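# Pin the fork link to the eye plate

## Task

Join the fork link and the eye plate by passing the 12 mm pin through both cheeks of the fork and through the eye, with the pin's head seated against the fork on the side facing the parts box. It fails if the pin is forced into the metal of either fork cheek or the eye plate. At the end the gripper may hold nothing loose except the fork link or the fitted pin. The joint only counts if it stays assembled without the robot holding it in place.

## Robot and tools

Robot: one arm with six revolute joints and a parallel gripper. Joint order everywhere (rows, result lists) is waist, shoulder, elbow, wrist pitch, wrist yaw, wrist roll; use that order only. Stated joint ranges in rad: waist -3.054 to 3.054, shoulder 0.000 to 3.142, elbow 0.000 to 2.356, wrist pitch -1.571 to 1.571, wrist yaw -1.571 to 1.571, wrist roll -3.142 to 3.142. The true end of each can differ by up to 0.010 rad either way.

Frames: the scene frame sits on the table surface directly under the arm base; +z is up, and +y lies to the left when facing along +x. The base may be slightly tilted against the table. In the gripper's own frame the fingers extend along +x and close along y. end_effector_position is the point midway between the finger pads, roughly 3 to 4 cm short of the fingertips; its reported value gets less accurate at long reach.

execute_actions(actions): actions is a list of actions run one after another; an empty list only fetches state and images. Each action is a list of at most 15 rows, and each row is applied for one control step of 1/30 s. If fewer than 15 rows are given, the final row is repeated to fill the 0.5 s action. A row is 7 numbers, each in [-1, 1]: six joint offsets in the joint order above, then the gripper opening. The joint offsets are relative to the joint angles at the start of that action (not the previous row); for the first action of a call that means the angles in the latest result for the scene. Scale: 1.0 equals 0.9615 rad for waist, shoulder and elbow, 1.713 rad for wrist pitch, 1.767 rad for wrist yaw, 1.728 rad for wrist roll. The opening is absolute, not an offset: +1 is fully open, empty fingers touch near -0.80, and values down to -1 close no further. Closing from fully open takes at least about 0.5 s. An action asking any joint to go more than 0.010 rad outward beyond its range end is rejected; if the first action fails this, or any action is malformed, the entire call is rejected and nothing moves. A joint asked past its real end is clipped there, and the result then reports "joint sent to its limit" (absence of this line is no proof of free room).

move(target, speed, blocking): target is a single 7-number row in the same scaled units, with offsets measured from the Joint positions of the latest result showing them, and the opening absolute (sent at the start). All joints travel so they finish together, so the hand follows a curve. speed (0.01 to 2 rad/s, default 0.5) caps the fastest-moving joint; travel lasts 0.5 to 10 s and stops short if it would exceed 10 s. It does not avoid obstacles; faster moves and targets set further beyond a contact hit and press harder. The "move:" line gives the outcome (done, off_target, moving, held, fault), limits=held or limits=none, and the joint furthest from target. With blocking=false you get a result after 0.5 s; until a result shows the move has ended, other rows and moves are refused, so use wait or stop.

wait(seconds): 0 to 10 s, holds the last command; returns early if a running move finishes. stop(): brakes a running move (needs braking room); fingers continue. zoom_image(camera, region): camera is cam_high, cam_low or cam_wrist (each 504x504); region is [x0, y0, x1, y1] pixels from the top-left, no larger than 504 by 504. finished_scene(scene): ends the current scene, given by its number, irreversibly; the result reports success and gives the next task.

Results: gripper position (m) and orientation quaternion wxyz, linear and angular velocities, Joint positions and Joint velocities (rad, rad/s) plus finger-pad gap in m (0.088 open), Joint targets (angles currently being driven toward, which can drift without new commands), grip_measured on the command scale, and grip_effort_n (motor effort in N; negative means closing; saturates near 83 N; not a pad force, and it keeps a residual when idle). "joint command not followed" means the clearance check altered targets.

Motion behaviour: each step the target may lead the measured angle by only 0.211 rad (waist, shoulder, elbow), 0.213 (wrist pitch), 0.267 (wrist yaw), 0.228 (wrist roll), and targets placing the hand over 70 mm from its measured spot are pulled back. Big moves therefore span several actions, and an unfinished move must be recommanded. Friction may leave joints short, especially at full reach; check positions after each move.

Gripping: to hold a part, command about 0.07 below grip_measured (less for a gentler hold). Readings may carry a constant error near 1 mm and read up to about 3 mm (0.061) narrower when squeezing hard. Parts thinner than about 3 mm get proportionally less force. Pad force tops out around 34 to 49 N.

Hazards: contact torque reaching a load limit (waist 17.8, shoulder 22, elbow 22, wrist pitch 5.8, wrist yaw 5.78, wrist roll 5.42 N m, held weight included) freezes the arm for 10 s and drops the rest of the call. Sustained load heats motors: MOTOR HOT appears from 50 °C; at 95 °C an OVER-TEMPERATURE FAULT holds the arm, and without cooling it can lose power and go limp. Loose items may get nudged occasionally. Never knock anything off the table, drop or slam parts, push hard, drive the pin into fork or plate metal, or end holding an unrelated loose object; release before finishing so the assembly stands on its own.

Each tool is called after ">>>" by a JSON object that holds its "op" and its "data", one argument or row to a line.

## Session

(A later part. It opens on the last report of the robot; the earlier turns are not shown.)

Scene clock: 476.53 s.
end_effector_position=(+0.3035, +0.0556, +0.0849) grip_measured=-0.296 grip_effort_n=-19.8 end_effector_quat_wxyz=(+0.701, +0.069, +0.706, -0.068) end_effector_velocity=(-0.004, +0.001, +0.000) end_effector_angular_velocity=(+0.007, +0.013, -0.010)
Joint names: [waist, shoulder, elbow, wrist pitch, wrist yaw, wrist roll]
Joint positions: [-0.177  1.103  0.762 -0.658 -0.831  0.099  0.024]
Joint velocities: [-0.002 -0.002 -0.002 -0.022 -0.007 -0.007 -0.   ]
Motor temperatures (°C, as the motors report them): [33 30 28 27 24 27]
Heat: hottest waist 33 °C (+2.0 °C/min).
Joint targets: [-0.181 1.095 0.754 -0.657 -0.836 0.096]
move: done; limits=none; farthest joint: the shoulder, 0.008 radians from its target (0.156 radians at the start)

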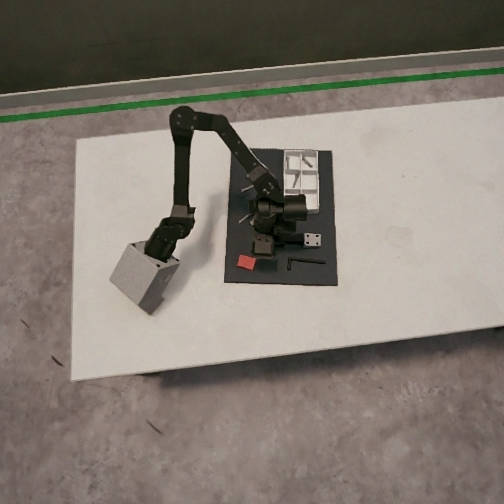

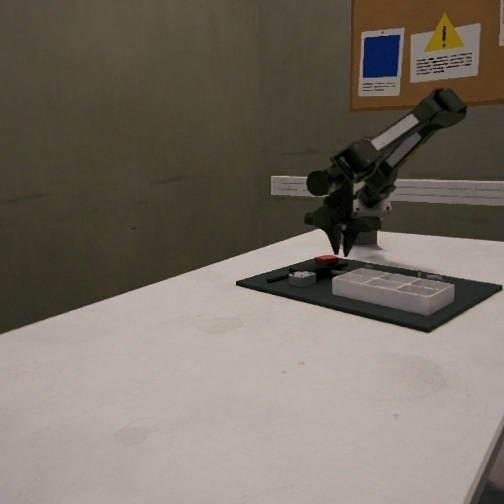

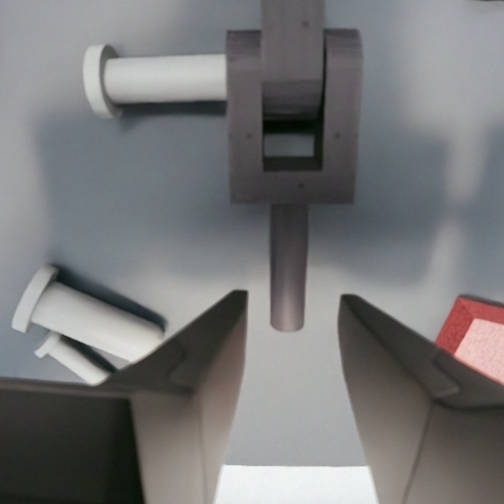

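>>> {"op": "move", "data": {
  "target": [0.122,0.069,-0.057,0.126,0.041,0.063,-0.3],
  "speed": 0.2
}}

>>> {"op": "move", "data": {
  "target": [0.004,0,0,0,0,0,-0.64]
}}

>>> {"op": "zoom_image", "data": {
  "camera": "cam_wrist",
  "region": [150,0,400,200]
}}

>>> {"op": "move", "data": {
  "target": [-0.003,-0.018,-0.014,-0.001,0,0,-0.64],
  "speed": 0.015
}}

>>> {"op": "zoom_image", "data": {
  "camera": "cam_wrist",
  "region": [150,0,400,200]
}}

Scene clock: 482.87 s.
end_effector_position=(+0.3082, +0.0555, +0.0535) grip_measured=-0.296 grip_effort_n=-20.7 end_effector_quat_wxyz=(+0.705, +0.056, +0.704, -0.056) end_effector_velocity=(-0.002, +0.001, +0.000) end_effector_angular_velocity=(+0.006, +0.004, -0.014)
Joint names: [waist, shoulder, elbow, wrist pitch, wrist yaw, wrist roll]
Joint positions: [-0.063  1.161  0.714 -0.444 -0.764  0.205  0.024]
Joint velocities: [-0.002 -0.002 -0.002 -0.007 -0.007  0.007  0.   ]
Motor temperatures (°C, as the motors report them): [33 30 27 27 24 27]
Heat: hottest waist 33 °C (+2.0 °C/min).
Joint targets: [-0.060 1.170 0.707 -0.443 -0.759 0.208]
move: done; limits=none; farthest joint: the shoulder, 0.008 radians from its target (0.066 radians at the start)

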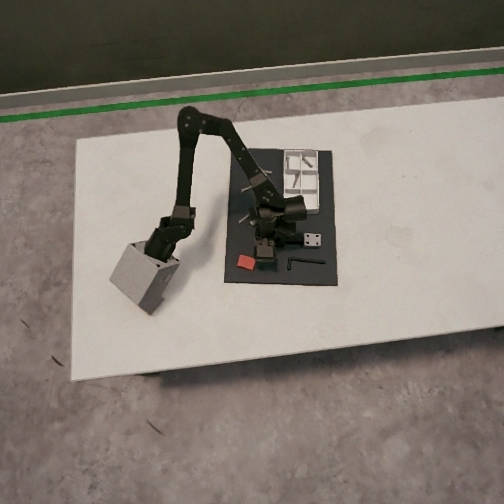

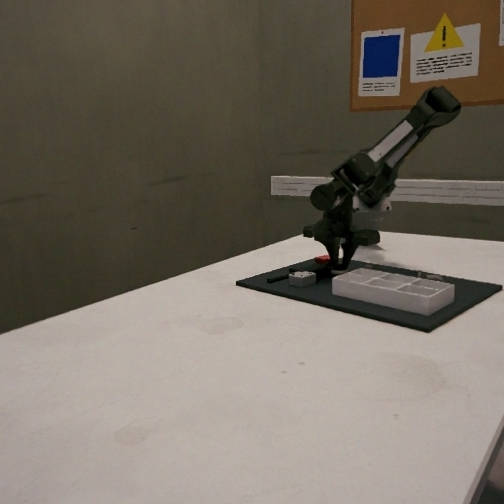

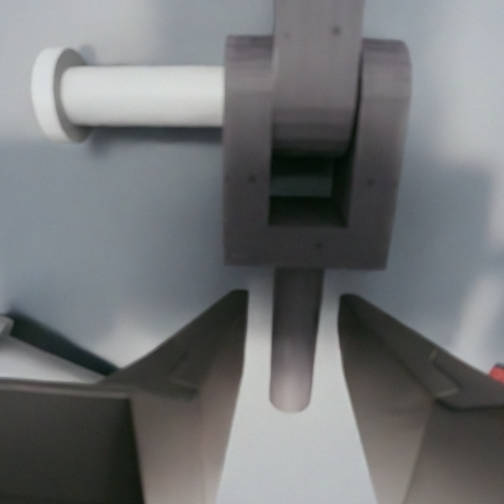

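Scene clock: 483.57 s.
end_effector_position=(+0.3081, +0.0553, +0.0535) grip_measured=-0.592 grip_effort_n=-83.5 end_effector_quat_wxyz=(+0.705, +0.056, +0.704, -0.056) end_effector_velocity=(+0.001, +0.001, +0.001) end_effector_angular_velocity=(+0.006, -0.010, +0.029)
Joint names: [waist, shoulder, elbow, wrist pitch, wrist yaw, wrist roll]
Joint positions: [-0.063  1.161  0.714 -0.445 -0.763  0.205  0.01 ]
Joint velocities: [-0.002 -0.007 -0.002  0.007 -0.007 -0.022 -0.001]
Motor temperatures (°C, as the motors report them): [33 30 27 27 24 27]
Heat: hottest waist 33 °C (+2.0 °C/min).
Joint targets: [-0.059 1.161 0.714 -0.444 -0.764 0.205]
move: done; limits=none; farthest joint: the waist, 0.004 radians from its target (0.004 radians at the start)

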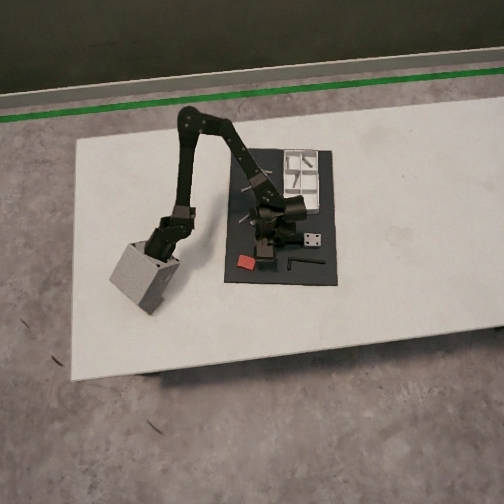

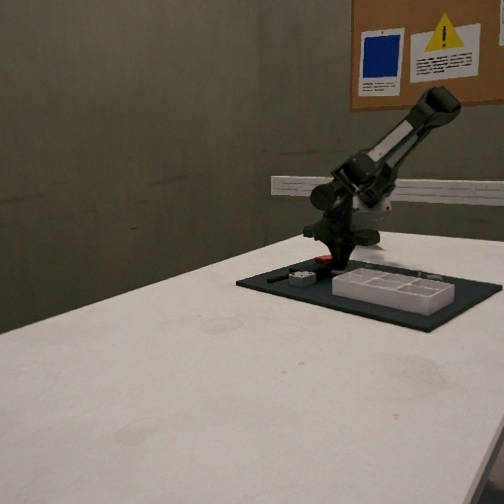

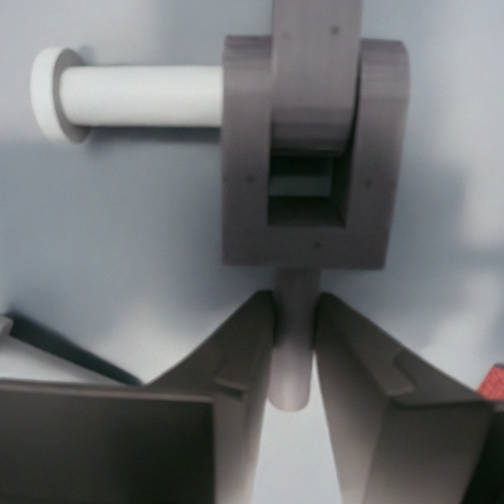

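Region (150, 0, 400, 200) of cam_wrist's 504x504 image, scaled by 2.016, with more detail than that image has; it fills the top 403 rows of this view, and the rest is white.

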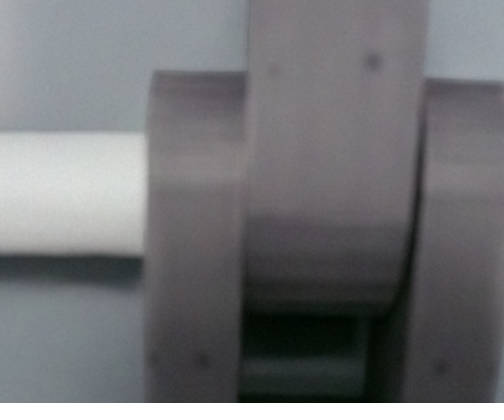

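Scene clock: 484.93 s.
end_effector_position=(+0.3076, +0.0558, +0.0542) grip_measured=-0.592 grip_effort_n=-83.5 end_effector_quat_wxyz=(+0.706, +0.055, +0.703, -0.055) end_effector_velocity=(-0.004, +0.000, +0.000) end_effector_angular_velocity=(+0.005, +0.015, -0.024)
Joint names: [waist, shoulder, elbow, wrist pitch, wrist yaw, wrist roll]
Joint positions: [-0.064  1.154  0.71  -0.444 -0.763  0.205  0.01 ]
Joint velocities: [-0.002 -0.002 -0.002 -0.022 -0.007  0.007 -0.   ]
Motor temperatures (°C, as the motors report them): [32 31 27 27 24 27]
Heat: hottest waist 32 °C (+1.0 °C/min).
Joint targets: [-0.066 1.144 0.700 -0.446 -0.763 0.205]
move: off_target; limits=none; farthest joint: the shoulder, 0.011 radians from its target (0.018 radians at the start)

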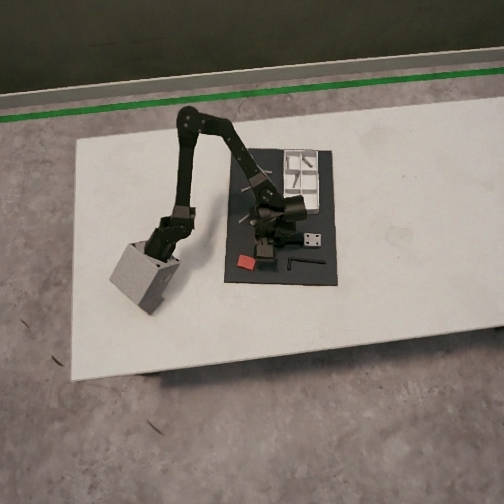

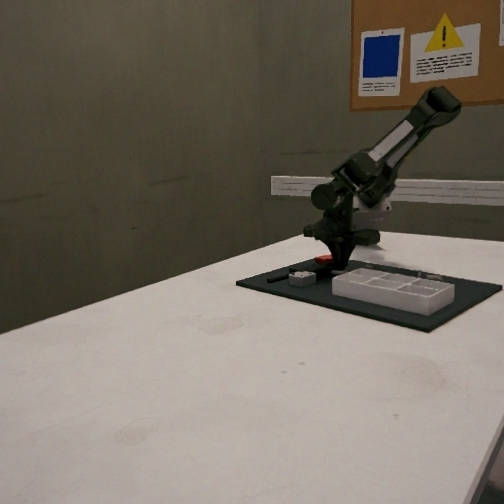

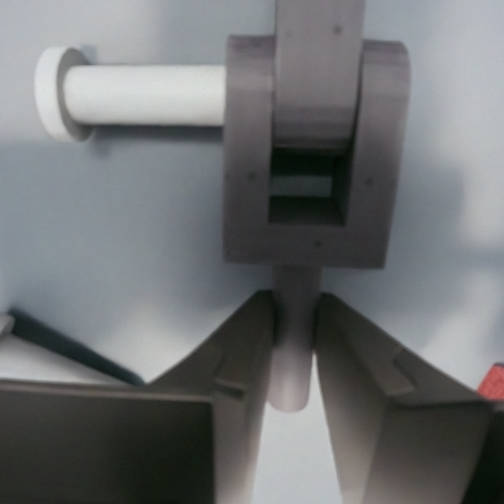

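Region (150, 0, 400, 200) of cam_wrist's 504x504 image, scaled by 2.016, with more detail than that image has; it fills the top 403 rows of this view, and the rest is white.

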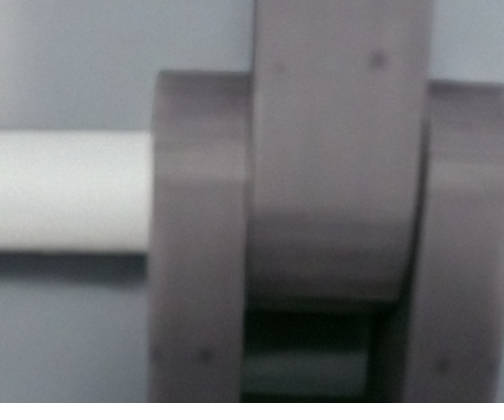

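Slightly cocked; straighten and pull a bit.

>>> {"op": "move", "data": {
  "target": [-0.009,-0.011,-0.013,0,0,-0.006,-0.64],
  "speed": 0.015
}}

>>> {"op": "zoom_image", "data": {
  "camera": "cam_wrist",
  "region": [170,0,420,200]
}}

Scene clock: 488.23 s.
end_effector_position=(+0.3075, +0.0551, +0.0544) grip_measured=-0.592 grip_effort_n=-83.5 end_effector_quat_wxyz=(+0.707, +0.052, +0.703, -0.053) end_effector_velocity=(-0.002, -0.001, +0.001) end_effector_angular_velocity=(-0.009, +0.011, -0.021)
Joint names: [waist, shoulder, elbow, wrist pitch, wrist yaw, wrist roll]
Joint positions: [-0.066  1.154  0.707 -0.441 -0.763  0.197  0.01 ]
Joint velocities: [-0.002 -0.002  0.002 -0.022  0.007  0.007 -0.   ]
Motor temperatures (°C, as the motors report them): [32 31 27 27 24 27]
Heat: hottest waist 32 °C (+1.0 °C/min).
Joint targets: [-0.072 1.144 0.697 -0.444 -0.763 0.195]
move: done; limits=none; farthest joint: the shoulder, 0.010 radians from its target (0.011 radians at the start)

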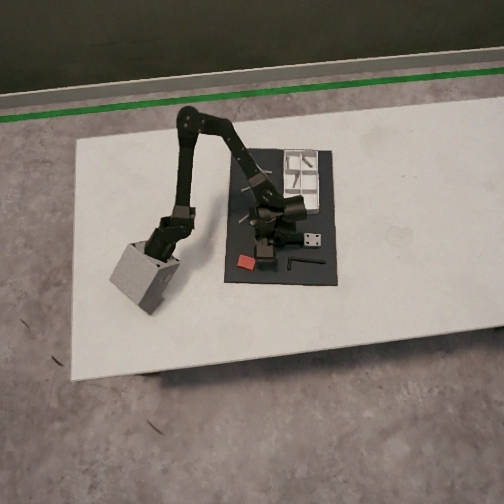

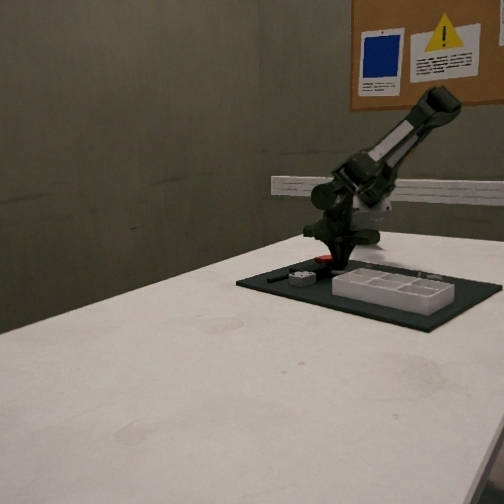

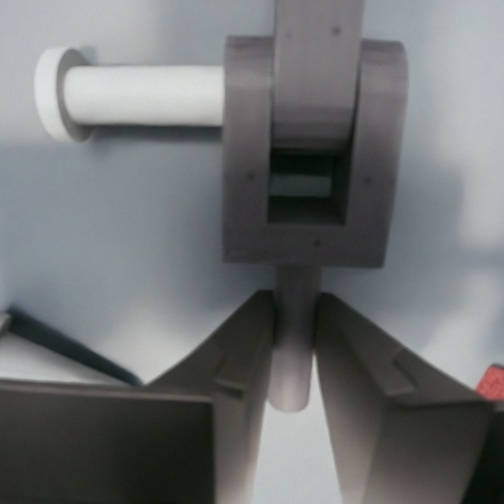

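Region (170, 0, 420, 200) of cam_wrist's 504x504 image, scaled by 2.016, with more detail than that image has; it fills the top 403 rows of this view, and the rest is white.

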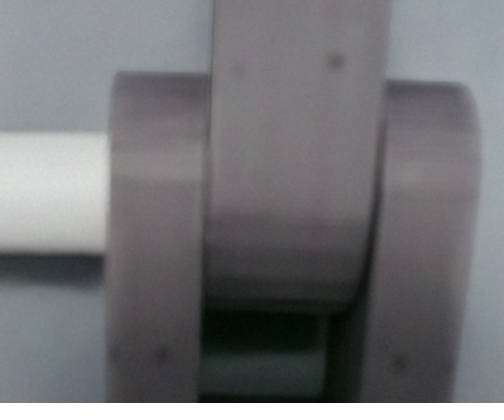

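>>> {"op": "move", "data": {
  "target": [-0.006,-0.012,-0.012,-0.004,0,0,-0.64],
  "speed": 0.015
}}

>>> {"op": "zoom_image", "data": {
  "camera": "cam_wrist",
  "region": [170,0,420,200]
}}

Scene clock: 496.30 s.
end_effector_position=(+0.3073, +0.0551, +0.0545) grip_measured=-0.592 grip_effort_n=-83.5 end_effector_quat_wxyz=(+0.708, +0.052, +0.703, -0.053) end_effector_velocity=(-0.001, -0.002, +0.002) end_effector_angular_velocity=(-0.012, -0.003, +0.001)
Joint names: [waist, shoulder, elbow, wrist pitch, wrist yaw, wrist roll]
Joint positions: [-0.066  1.153  0.706 -0.441 -0.763  0.197  0.01 ]
Joint velocities: [-0.007 -0.007 -0.002 -0.007  0.007 -0.007  0.   ]
Motor temperatures (°C, as the motors report them): [32 31 27 27 24 27]
Heat: hottest waist 32 °C (+1.0 °C/min).
Joint targets: [-0.072 1.142 0.695 -0.448 -0.763 0.197]
move: off_target; limits=none; farthest joint: the elbow, 0.011 radians from its target (0.011 radians at the start)

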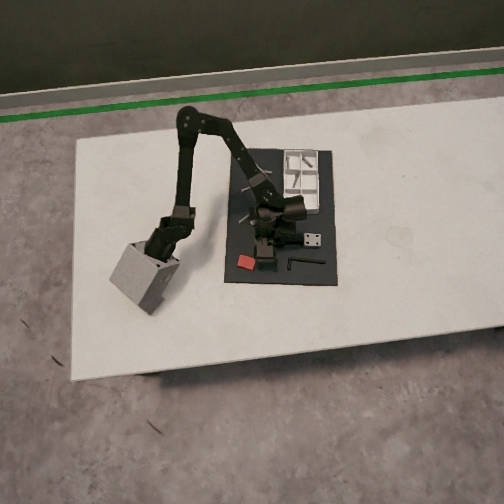

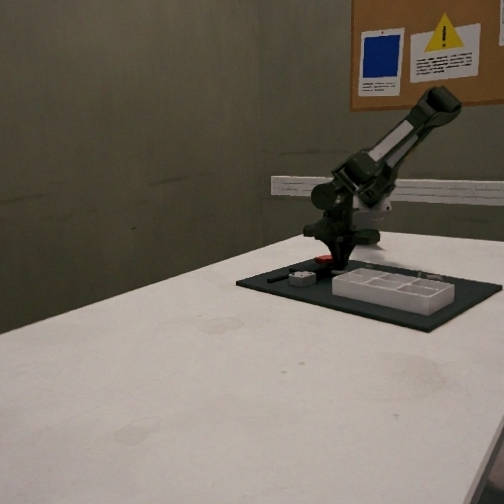

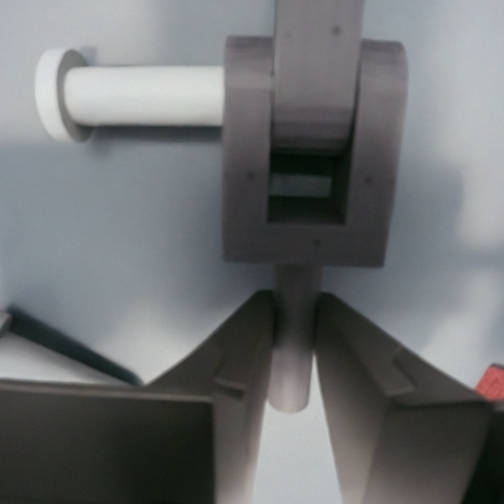

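Region (170, 0, 420, 200) of cam_wrist's 504x504 image, scaled by 2.016, with more detail than that image has; it fills the top 403 rows of this view, and the rest is white.

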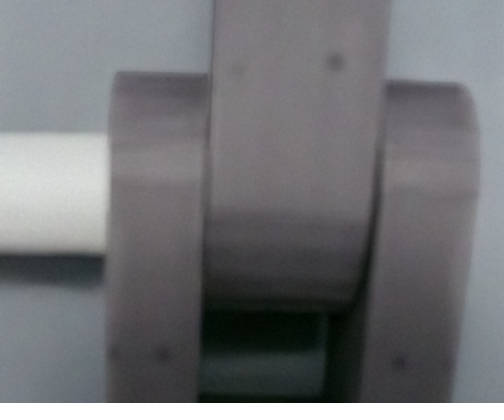

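>>> {"op": "move", "data": {
  "target": [0,0,0,0,0,0,-0.3]
}}

>>> {"op": "move", "data": {
  "target": [-0.12,-0.07,0.072,-0.127,-0.042,-0.06,-0.3],
  "speed": 0.25
}}

>>> {"op": "move", "data": {
  "target": [0.025,0.164,0.245,-0.028,0.009,0.0185,1],
  "speed": 0.3
}}

>>> {"op": "move", "data": {
  "target": [0.113,0.074,-0.052,0.108,0.040,0.06,1],
  "speed": 0.2
}}

Scene clock: 501.67 s.
end_effector_position=(+0.3071, +0.0550, +0.0546) grip_measured=-0.304 grip_effort_n=18.4 end_effector_quat_wxyz=(+0.707, +0.052, +0.703, -0.054) end_effector_velocity=(-0.002, +0.001, +0.000) end_effector_angular_velocity=(+0.006, +0.004, +0.001)
Joint names: [waist, shoulder, elbow, wrist pitch, wrist yaw, wrist roll]
Joint positions: [-0.067  1.152  0.706 -0.442 -0.763  0.197  0.024]
Joint velocities: [-0.002 -0.002 -0.002 -0.007 -0.007 -0.007  0.   ]
Motor temperatures (°C, as the motors report them): [32 31 27 27 24 27]
Heat: hottest waist 32 °C (+1.0 °C/min).
Joint targets: [-0.067 1.152 0.706 -0.441 -0.763 0.197]
move: done; limits=none; farthest joint: the waist, 0.001 radians from its target (0.001 radians at the start)

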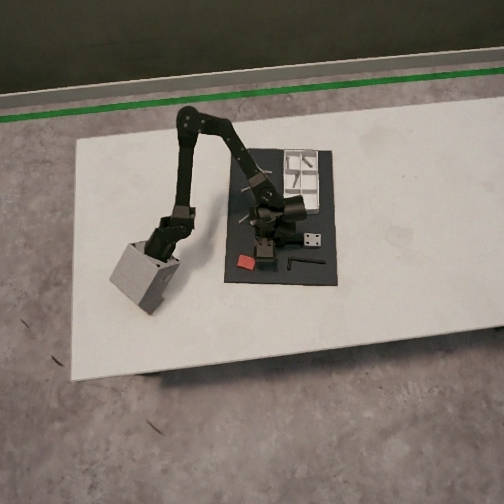

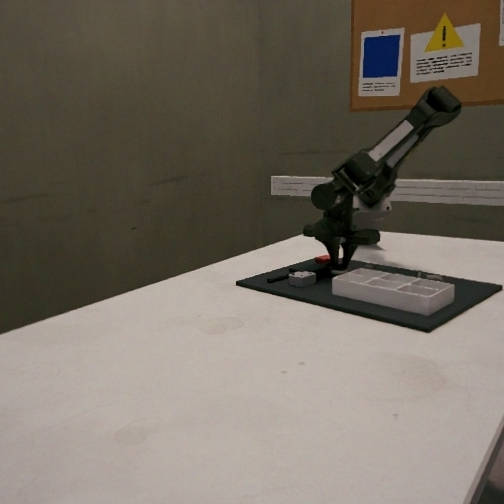

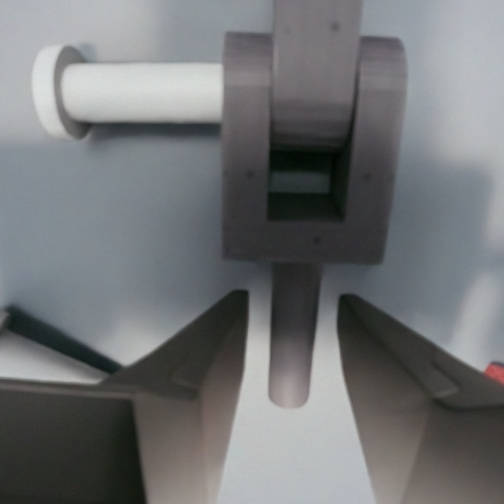

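Scene clock: 503.03 s.
end_effector_position=(+0.3065, +0.0579, +0.0873) grip_measured=-0.304 grip_effort_n=18.8 end_effector_quat_wxyz=(+0.706, +0.064, +0.703, -0.063) end_effector_velocity=(-0.004, +0.001, +0.000) end_effector_angular_velocity=(+0.007, +0.013, -0.010)
Joint names: [waist, shoulder, elbow, wrist pitch, wrist yaw, wrist roll]
Joint positions: [-0.178  1.093  0.768 -0.658 -0.832  0.096  0.024]
Joint velocities: [-0.002 -0.002 -0.002 -0.022 -0.007 -0.007 -0.   ]
Motor temperatures (°C, as the motors report them): [32 31 27 27 24 27]
Heat: hottest waist 32 °C (+0.0 °C/min).
Joint targets: [-0.182 1.085 0.775 -0.660 -0.838 0.093]
move: done; limits=none; farthest joint: the shoulder, 0.008 radians from its target (0.067 radians at the start)

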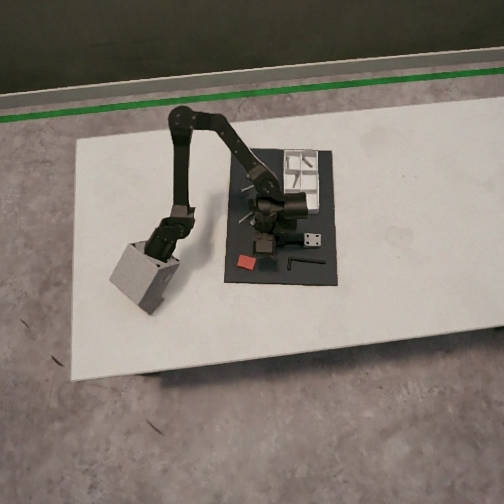

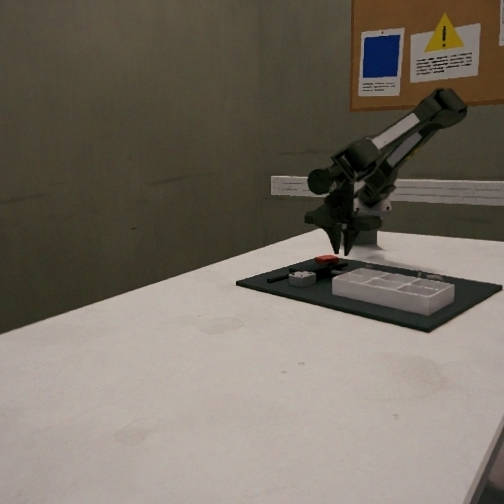

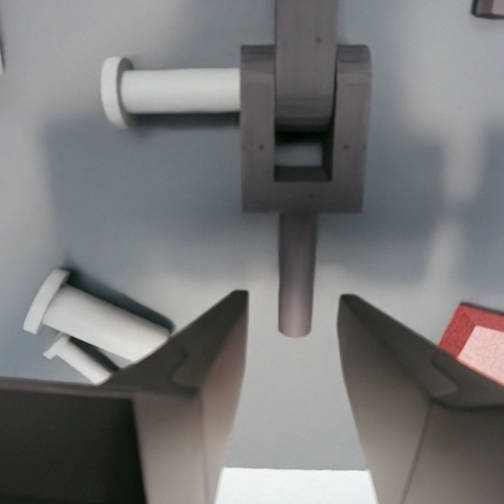

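Scene clock: 504.33 s.
end_effector_position=(+0.3610, +0.0633, +0.0900) grip_measured=+1.000 grip_effort_n=18.4 end_effector_quat_wxyz=(+0.709, +0.062, +0.700, -0.060) end_effector_velocity=(-0.000, -0.001, +0.001) end_effector_angular_velocity=(-0.009, +0.001, +0.004)
Joint names: [waist, shoulder, elbow, wrist pitch, wrist yaw, wrist roll]
Joint positions: [-0.157  1.242  0.996 -0.705 -0.821  0.125  0.088]
Joint velocities: [-0.002 -0.002  0.002 -0.007  0.007 -0.007  0.   ]
Motor temperatures (°C, as the motors report them): [32 31 27 27 24 27]
Heat: hottest waist 32 °C (+0.0 °C/min).
Joint targets: [-0.154 1.251 1.004 -0.706 -0.816 0.128]
move: done; limits=none; farthest joint: the shoulder, 0.009 radians from its target (0.158 radians at the start)

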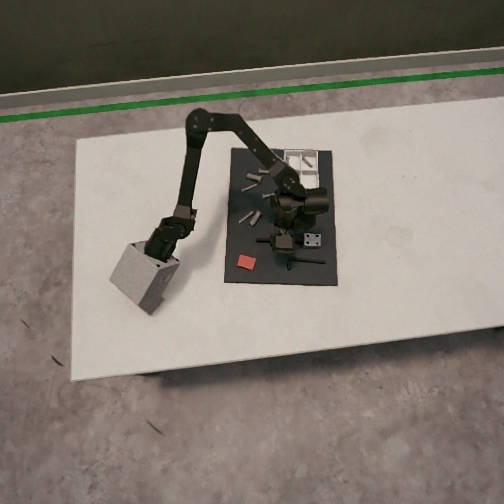

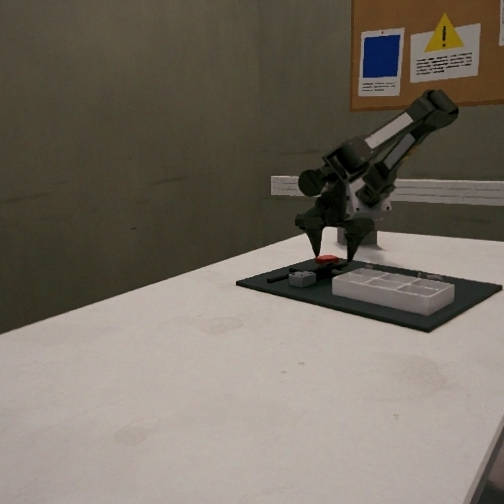

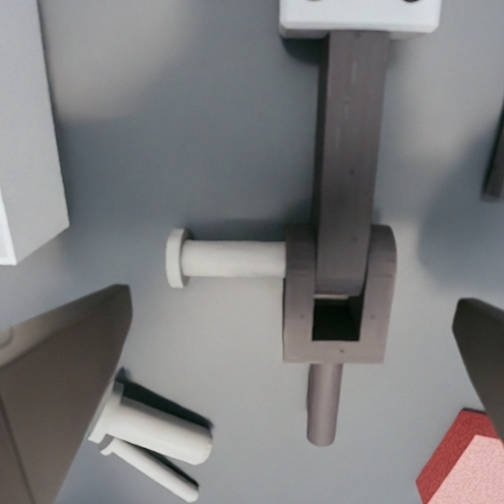

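Scene clock: 505.73 s.
end_effector_position=(+0.3640, +0.0625, +0.0544) grip_measured=+1.000 grip_effort_n=18.8 end_effector_quat_wxyz=(+0.708, +0.057, +0.701, -0.056) end_effector_velocity=(+0.000, -0.003, -0.000) end_effector_angular_velocity=(-0.009, -0.004, +0.008)
Joint names: [waist, shoulder, elbow, wrist pitch, wrist yaw, wrist roll]
Joint positions: [-0.052  1.304  0.953 -0.521 -0.756  0.226  0.088]
Joint velocities: [-0.002  0.002 -0.002  0.007  0.007 -0.007  0.   ]
Motor temperatures (°C, as the motors report them): [32 31 27 27 24 27]
Heat: hottest waist 32 °C (+0.0 °C/min).
Joint targets: [-0.049 1.313 0.945 -0.519 -0.751 0.229]
move: done; limits=none; farthest joint: the shoulder, 0.010 radians from its target (0.071 radians at the start)

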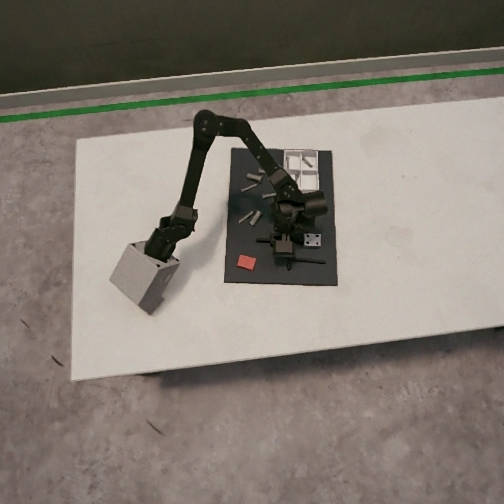

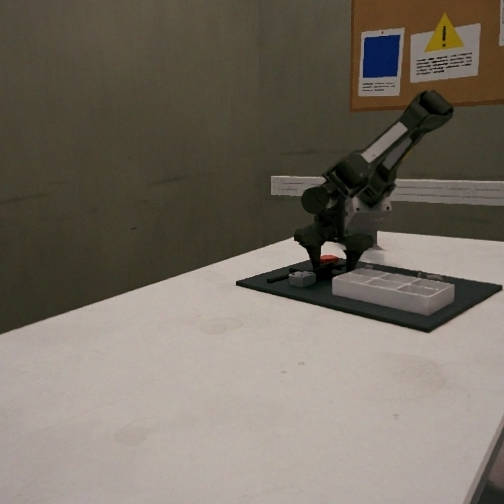

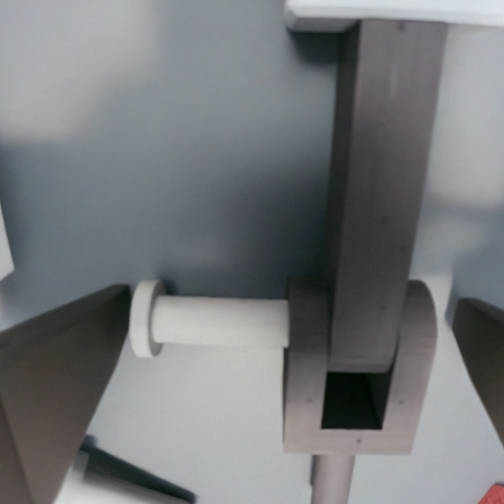

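>>> {"op": "execute_actions", "data": {
  "actions": [
    [[0,0,0,0,0,0,0.95],[0,0,0,0,0,0,0.92],[0,0,0,0,0,0,0.9],[0,0,0,0,0,0,0.88],[0,0,0,0,0,0,0.87],[0,0,0,0,0,0,0.86],[0,0,0,0,0,0,0.85],[0,0,0,0,0,0,0.84],[0,0,0,0,0,0,0.83],[0,0,0,0,0,0,0.82],[0,0,0,0,0,0,0.81],[0,0,0,0,0,0,0.8],[0,0,0,0,0,0,0.79],[0,0,0,0,0,0,0.78]],
    [[0,0,0,0,0,0,0.77]]
  ]
}}

Scene clock: 512.93 s.
end_effector_position=(+0.3638, +0.0633, +0.0541) grip_measured=+0.774 grip_effort_n=-22.6 end_effector_quat_wxyz=(+0.708, +0.058, +0.702, -0.055) end_effector_velocity=(+0.001, +0.003, +0.001) end_effector_angular_velocity=(+0.021, -0.005, -0.003)
Joint names: [waist, shoulder, elbow, wrist pitch, wrist yaw, wrist roll]
Joint positions: [-0.05   1.304  0.953 -0.521 -0.758  0.226  0.077]
Joint velocities: [-0.002 -0.002 -0.002  0.007 -0.022  0.007 -0.   ]
Motor temperatures (°C, as the motors report them): [32 31 27 27 24 27]
Heat: hottest waist 32 °C (+0.0 °C/min).
Joint targets: [-0.051 1.304 0.953 -0.521 -0.756 0.226]

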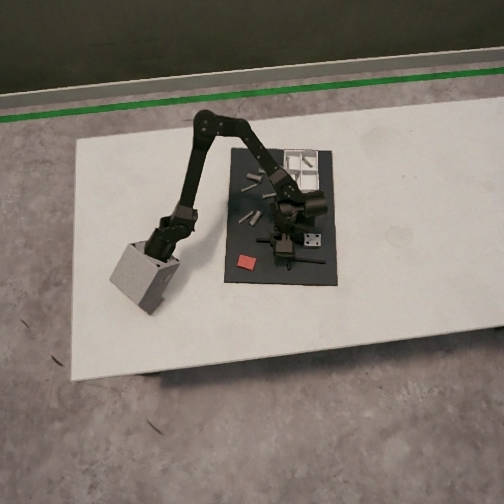

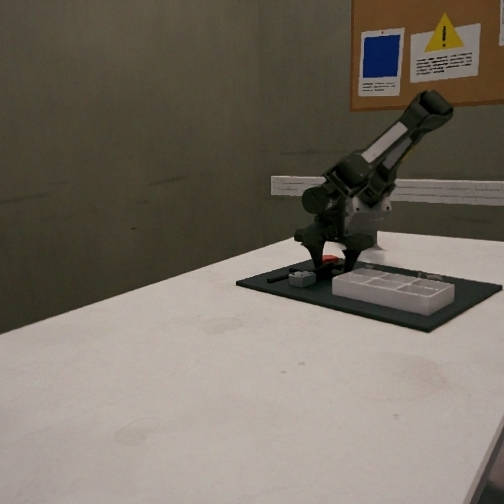

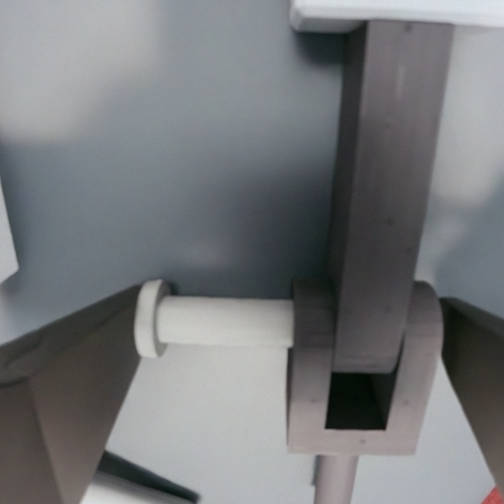

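>>> {"op": "execute_actions", "data": {
  "actions": [
    [[0,0,0,0,0,0,0.75]],
    [[0,0,0,0,0,0,0.73]],
    [[0,0,0,0,0,0,0.71]]
  ]
}}

>>> {"op": "execute_actions", "data": {
  "actions": [
    [[0,0,0,0,0,0,0.695]],
    [[0,0,0,0,0,0,0.68]]
  ]
}}

Scene clock: 517.33 s.
end_effector_position=(+0.3639, +0.0646, +0.0539) grip_measured=+0.714 grip_effort_n=-22.1 end_effector_quat_wxyz=(+0.708, +0.059, +0.702, -0.052) end_effector_velocity=(+0.000, +0.002, -0.000) end_effector_angular_velocity=(+0.009, -0.004, +0.028)
Joint names: [waist, shoulder, elbow, wrist pitch, wrist yaw, wrist roll]
Joint positions: [-0.049  1.304  0.953 -0.52  -0.764  0.226  0.074]
Joint velocities: [ 0.002 -0.002 -0.002  0.007 -0.007 -0.022  0.   ]
Motor temperatures (°C, as the motors report them): [32 31 27 27 24 27]
Heat: hottest waist 32 °C (+0.0 °C/min).
Joint targets: [-0.049 1.304 0.953 -0.520 -0.762 0.226]

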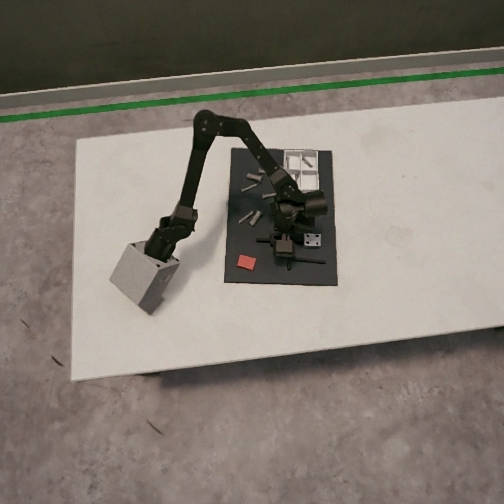

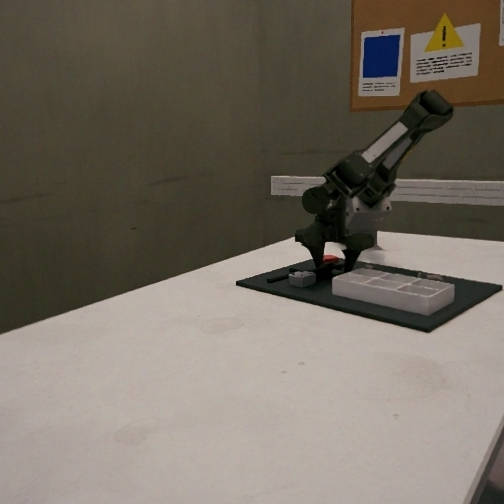

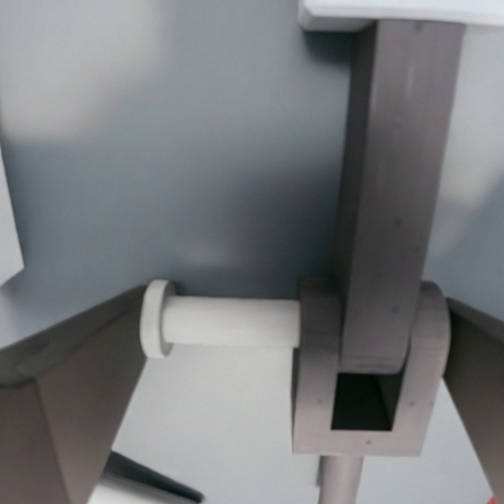

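Scene clock: 518.33 s.
end_effector_position=(+0.3640, +0.0652, +0.0538) grip_measured=+0.684 grip_effort_n=-21.6 end_effector_quat_wxyz=(+0.708, +0.060, +0.702, -0.050) end_effector_velocity=(-0.004, +0.000, +0.001) end_effector_angular_velocity=(+0.005, +0.015, +0.006)
Joint names: [waist, shoulder, elbow, wrist pitch, wrist yaw, wrist roll]
Joint positions: [-0.048  1.304  0.953 -0.518 -0.767  0.226  0.073]
Joint velocities: [-0.002 -0.002 -0.002 -0.022 -0.007 -0.022 -0.   ]
Motor temperatures (°C, as the motors report them): [32 31 27 27 24 27]
Heat: hottest waist 32 °C (+0.0 °C/min).
Joint targets: [-0.048 1.304 0.953 -0.519 -0.766 0.226]

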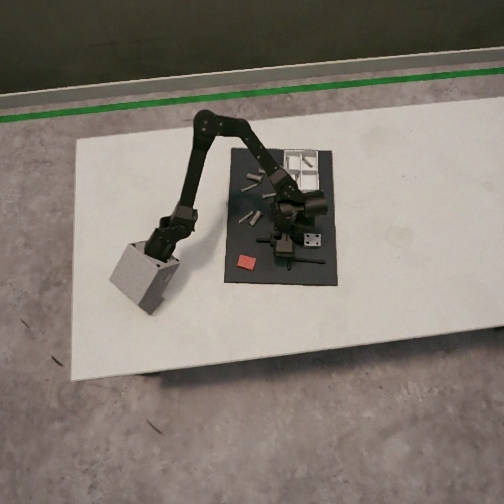

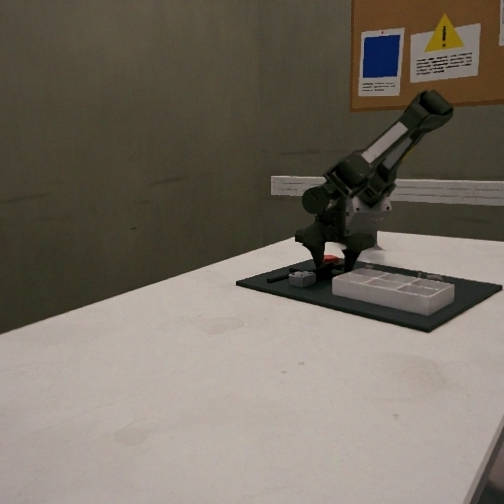

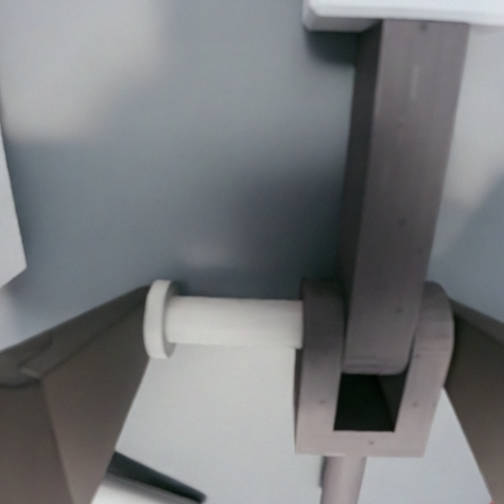

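The arm yields at just a few newtons, so earlier pushes were very weak. Continue.

>>> {"op": "execute_actions", "data": {
  "actions": [
    [[0,0,0,0,0,0,0.665]],
    [[0,0,0,0,0,0,0.65]]
  ]
}}

>>> {"op": "execute_actions", "data": {
  "actions": [
    [[0,0,0,0,0,0,0.64]],
    [[0,0,0,0,0,0,0.63]]
  ]
}}

Scene clock: 521.70 s.
end_effector_position=(+0.3642, +0.0655, +0.0537) grip_measured=+0.656 grip_effort_n=-28.6 end_effector_quat_wxyz=(+0.708, +0.060, +0.702, -0.049) end_effector_velocity=(-0.002, -0.003, -0.000) end_effector_angular_velocity=(-0.009, +0.007, -0.017)
Joint names: [waist, shoulder, elbow, wrist pitch, wrist yaw, wrist roll]
Joint positions: [-0.048  1.304  0.953 -0.517 -0.768  0.226  0.071]
Joint velocities: [-0.002  0.002 -0.002 -0.007  0.007  0.007 -0.   ]
Motor temperatures (°C, as the motors report them): [32 31 27 27 24 27]
Heat: hottest waist 32 °C (-1.0 °C/min).
Joint targets: [-0.048 1.304 0.953 -0.518 -0.768 0.226]

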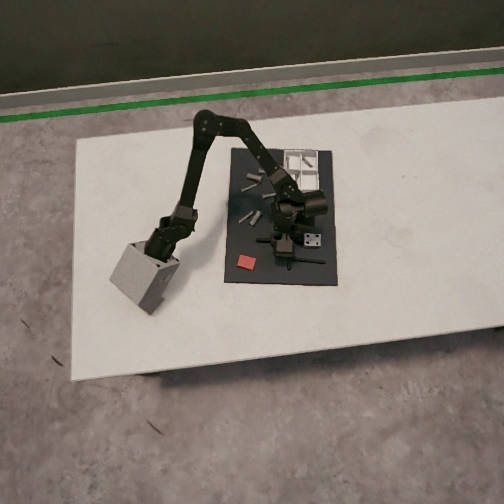

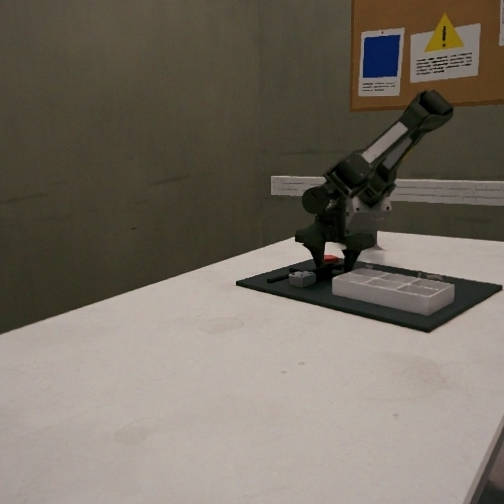

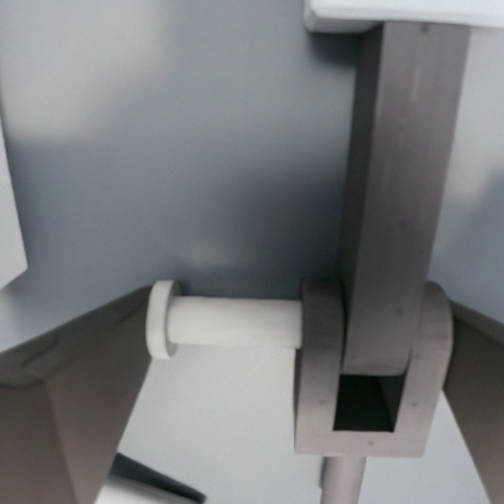

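Scene clock: 522.70 s.
end_effector_position=(+0.3644, +0.0653, +0.0538) grip_measured=+0.636 grip_effort_n=-28.1 end_effector_quat_wxyz=(+0.708, +0.060, +0.702, -0.049) end_effector_velocity=(-0.004, -0.002, +0.001) end_effector_angular_velocity=(-0.010, +0.014, -0.009)
Joint names: [waist, shoulder, elbow, wrist pitch, wrist yaw, wrist roll]
Joint positions: [-0.048  1.304  0.953 -0.516 -0.768  0.226  0.07 ]
Joint velocities: [-0.002 -0.002 -0.002 -0.022  0.007 -0.007 -0.001]
Motor temperatures (°C, as the motors report them): [32 31 27 27 24 27]
Heat: hottest waist 32 °C (-1.0 °C/min).
Joint targets: [-0.048 1.304 0.953 -0.516 -0.768 0.226]

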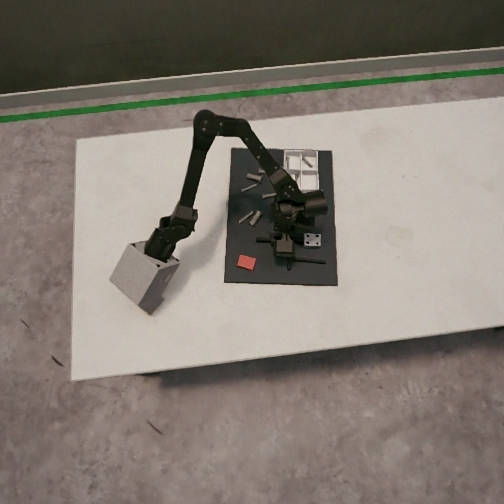

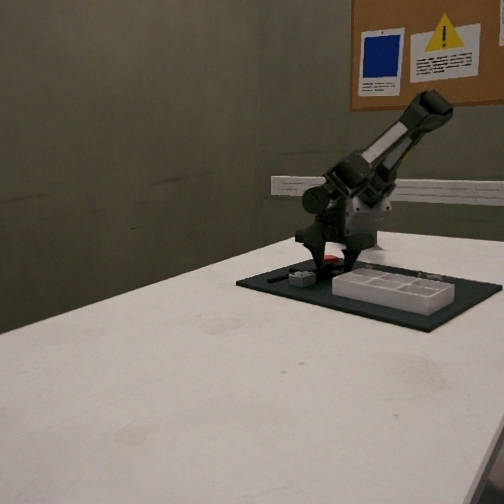

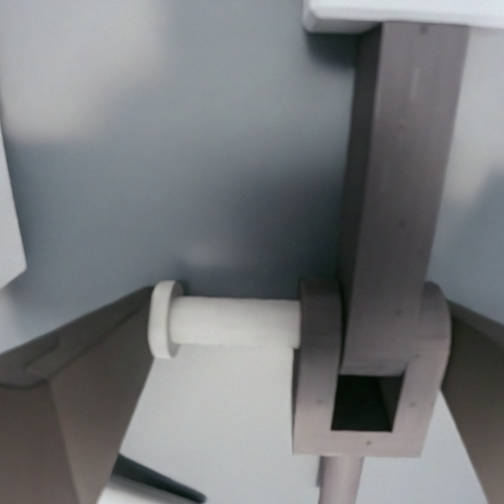

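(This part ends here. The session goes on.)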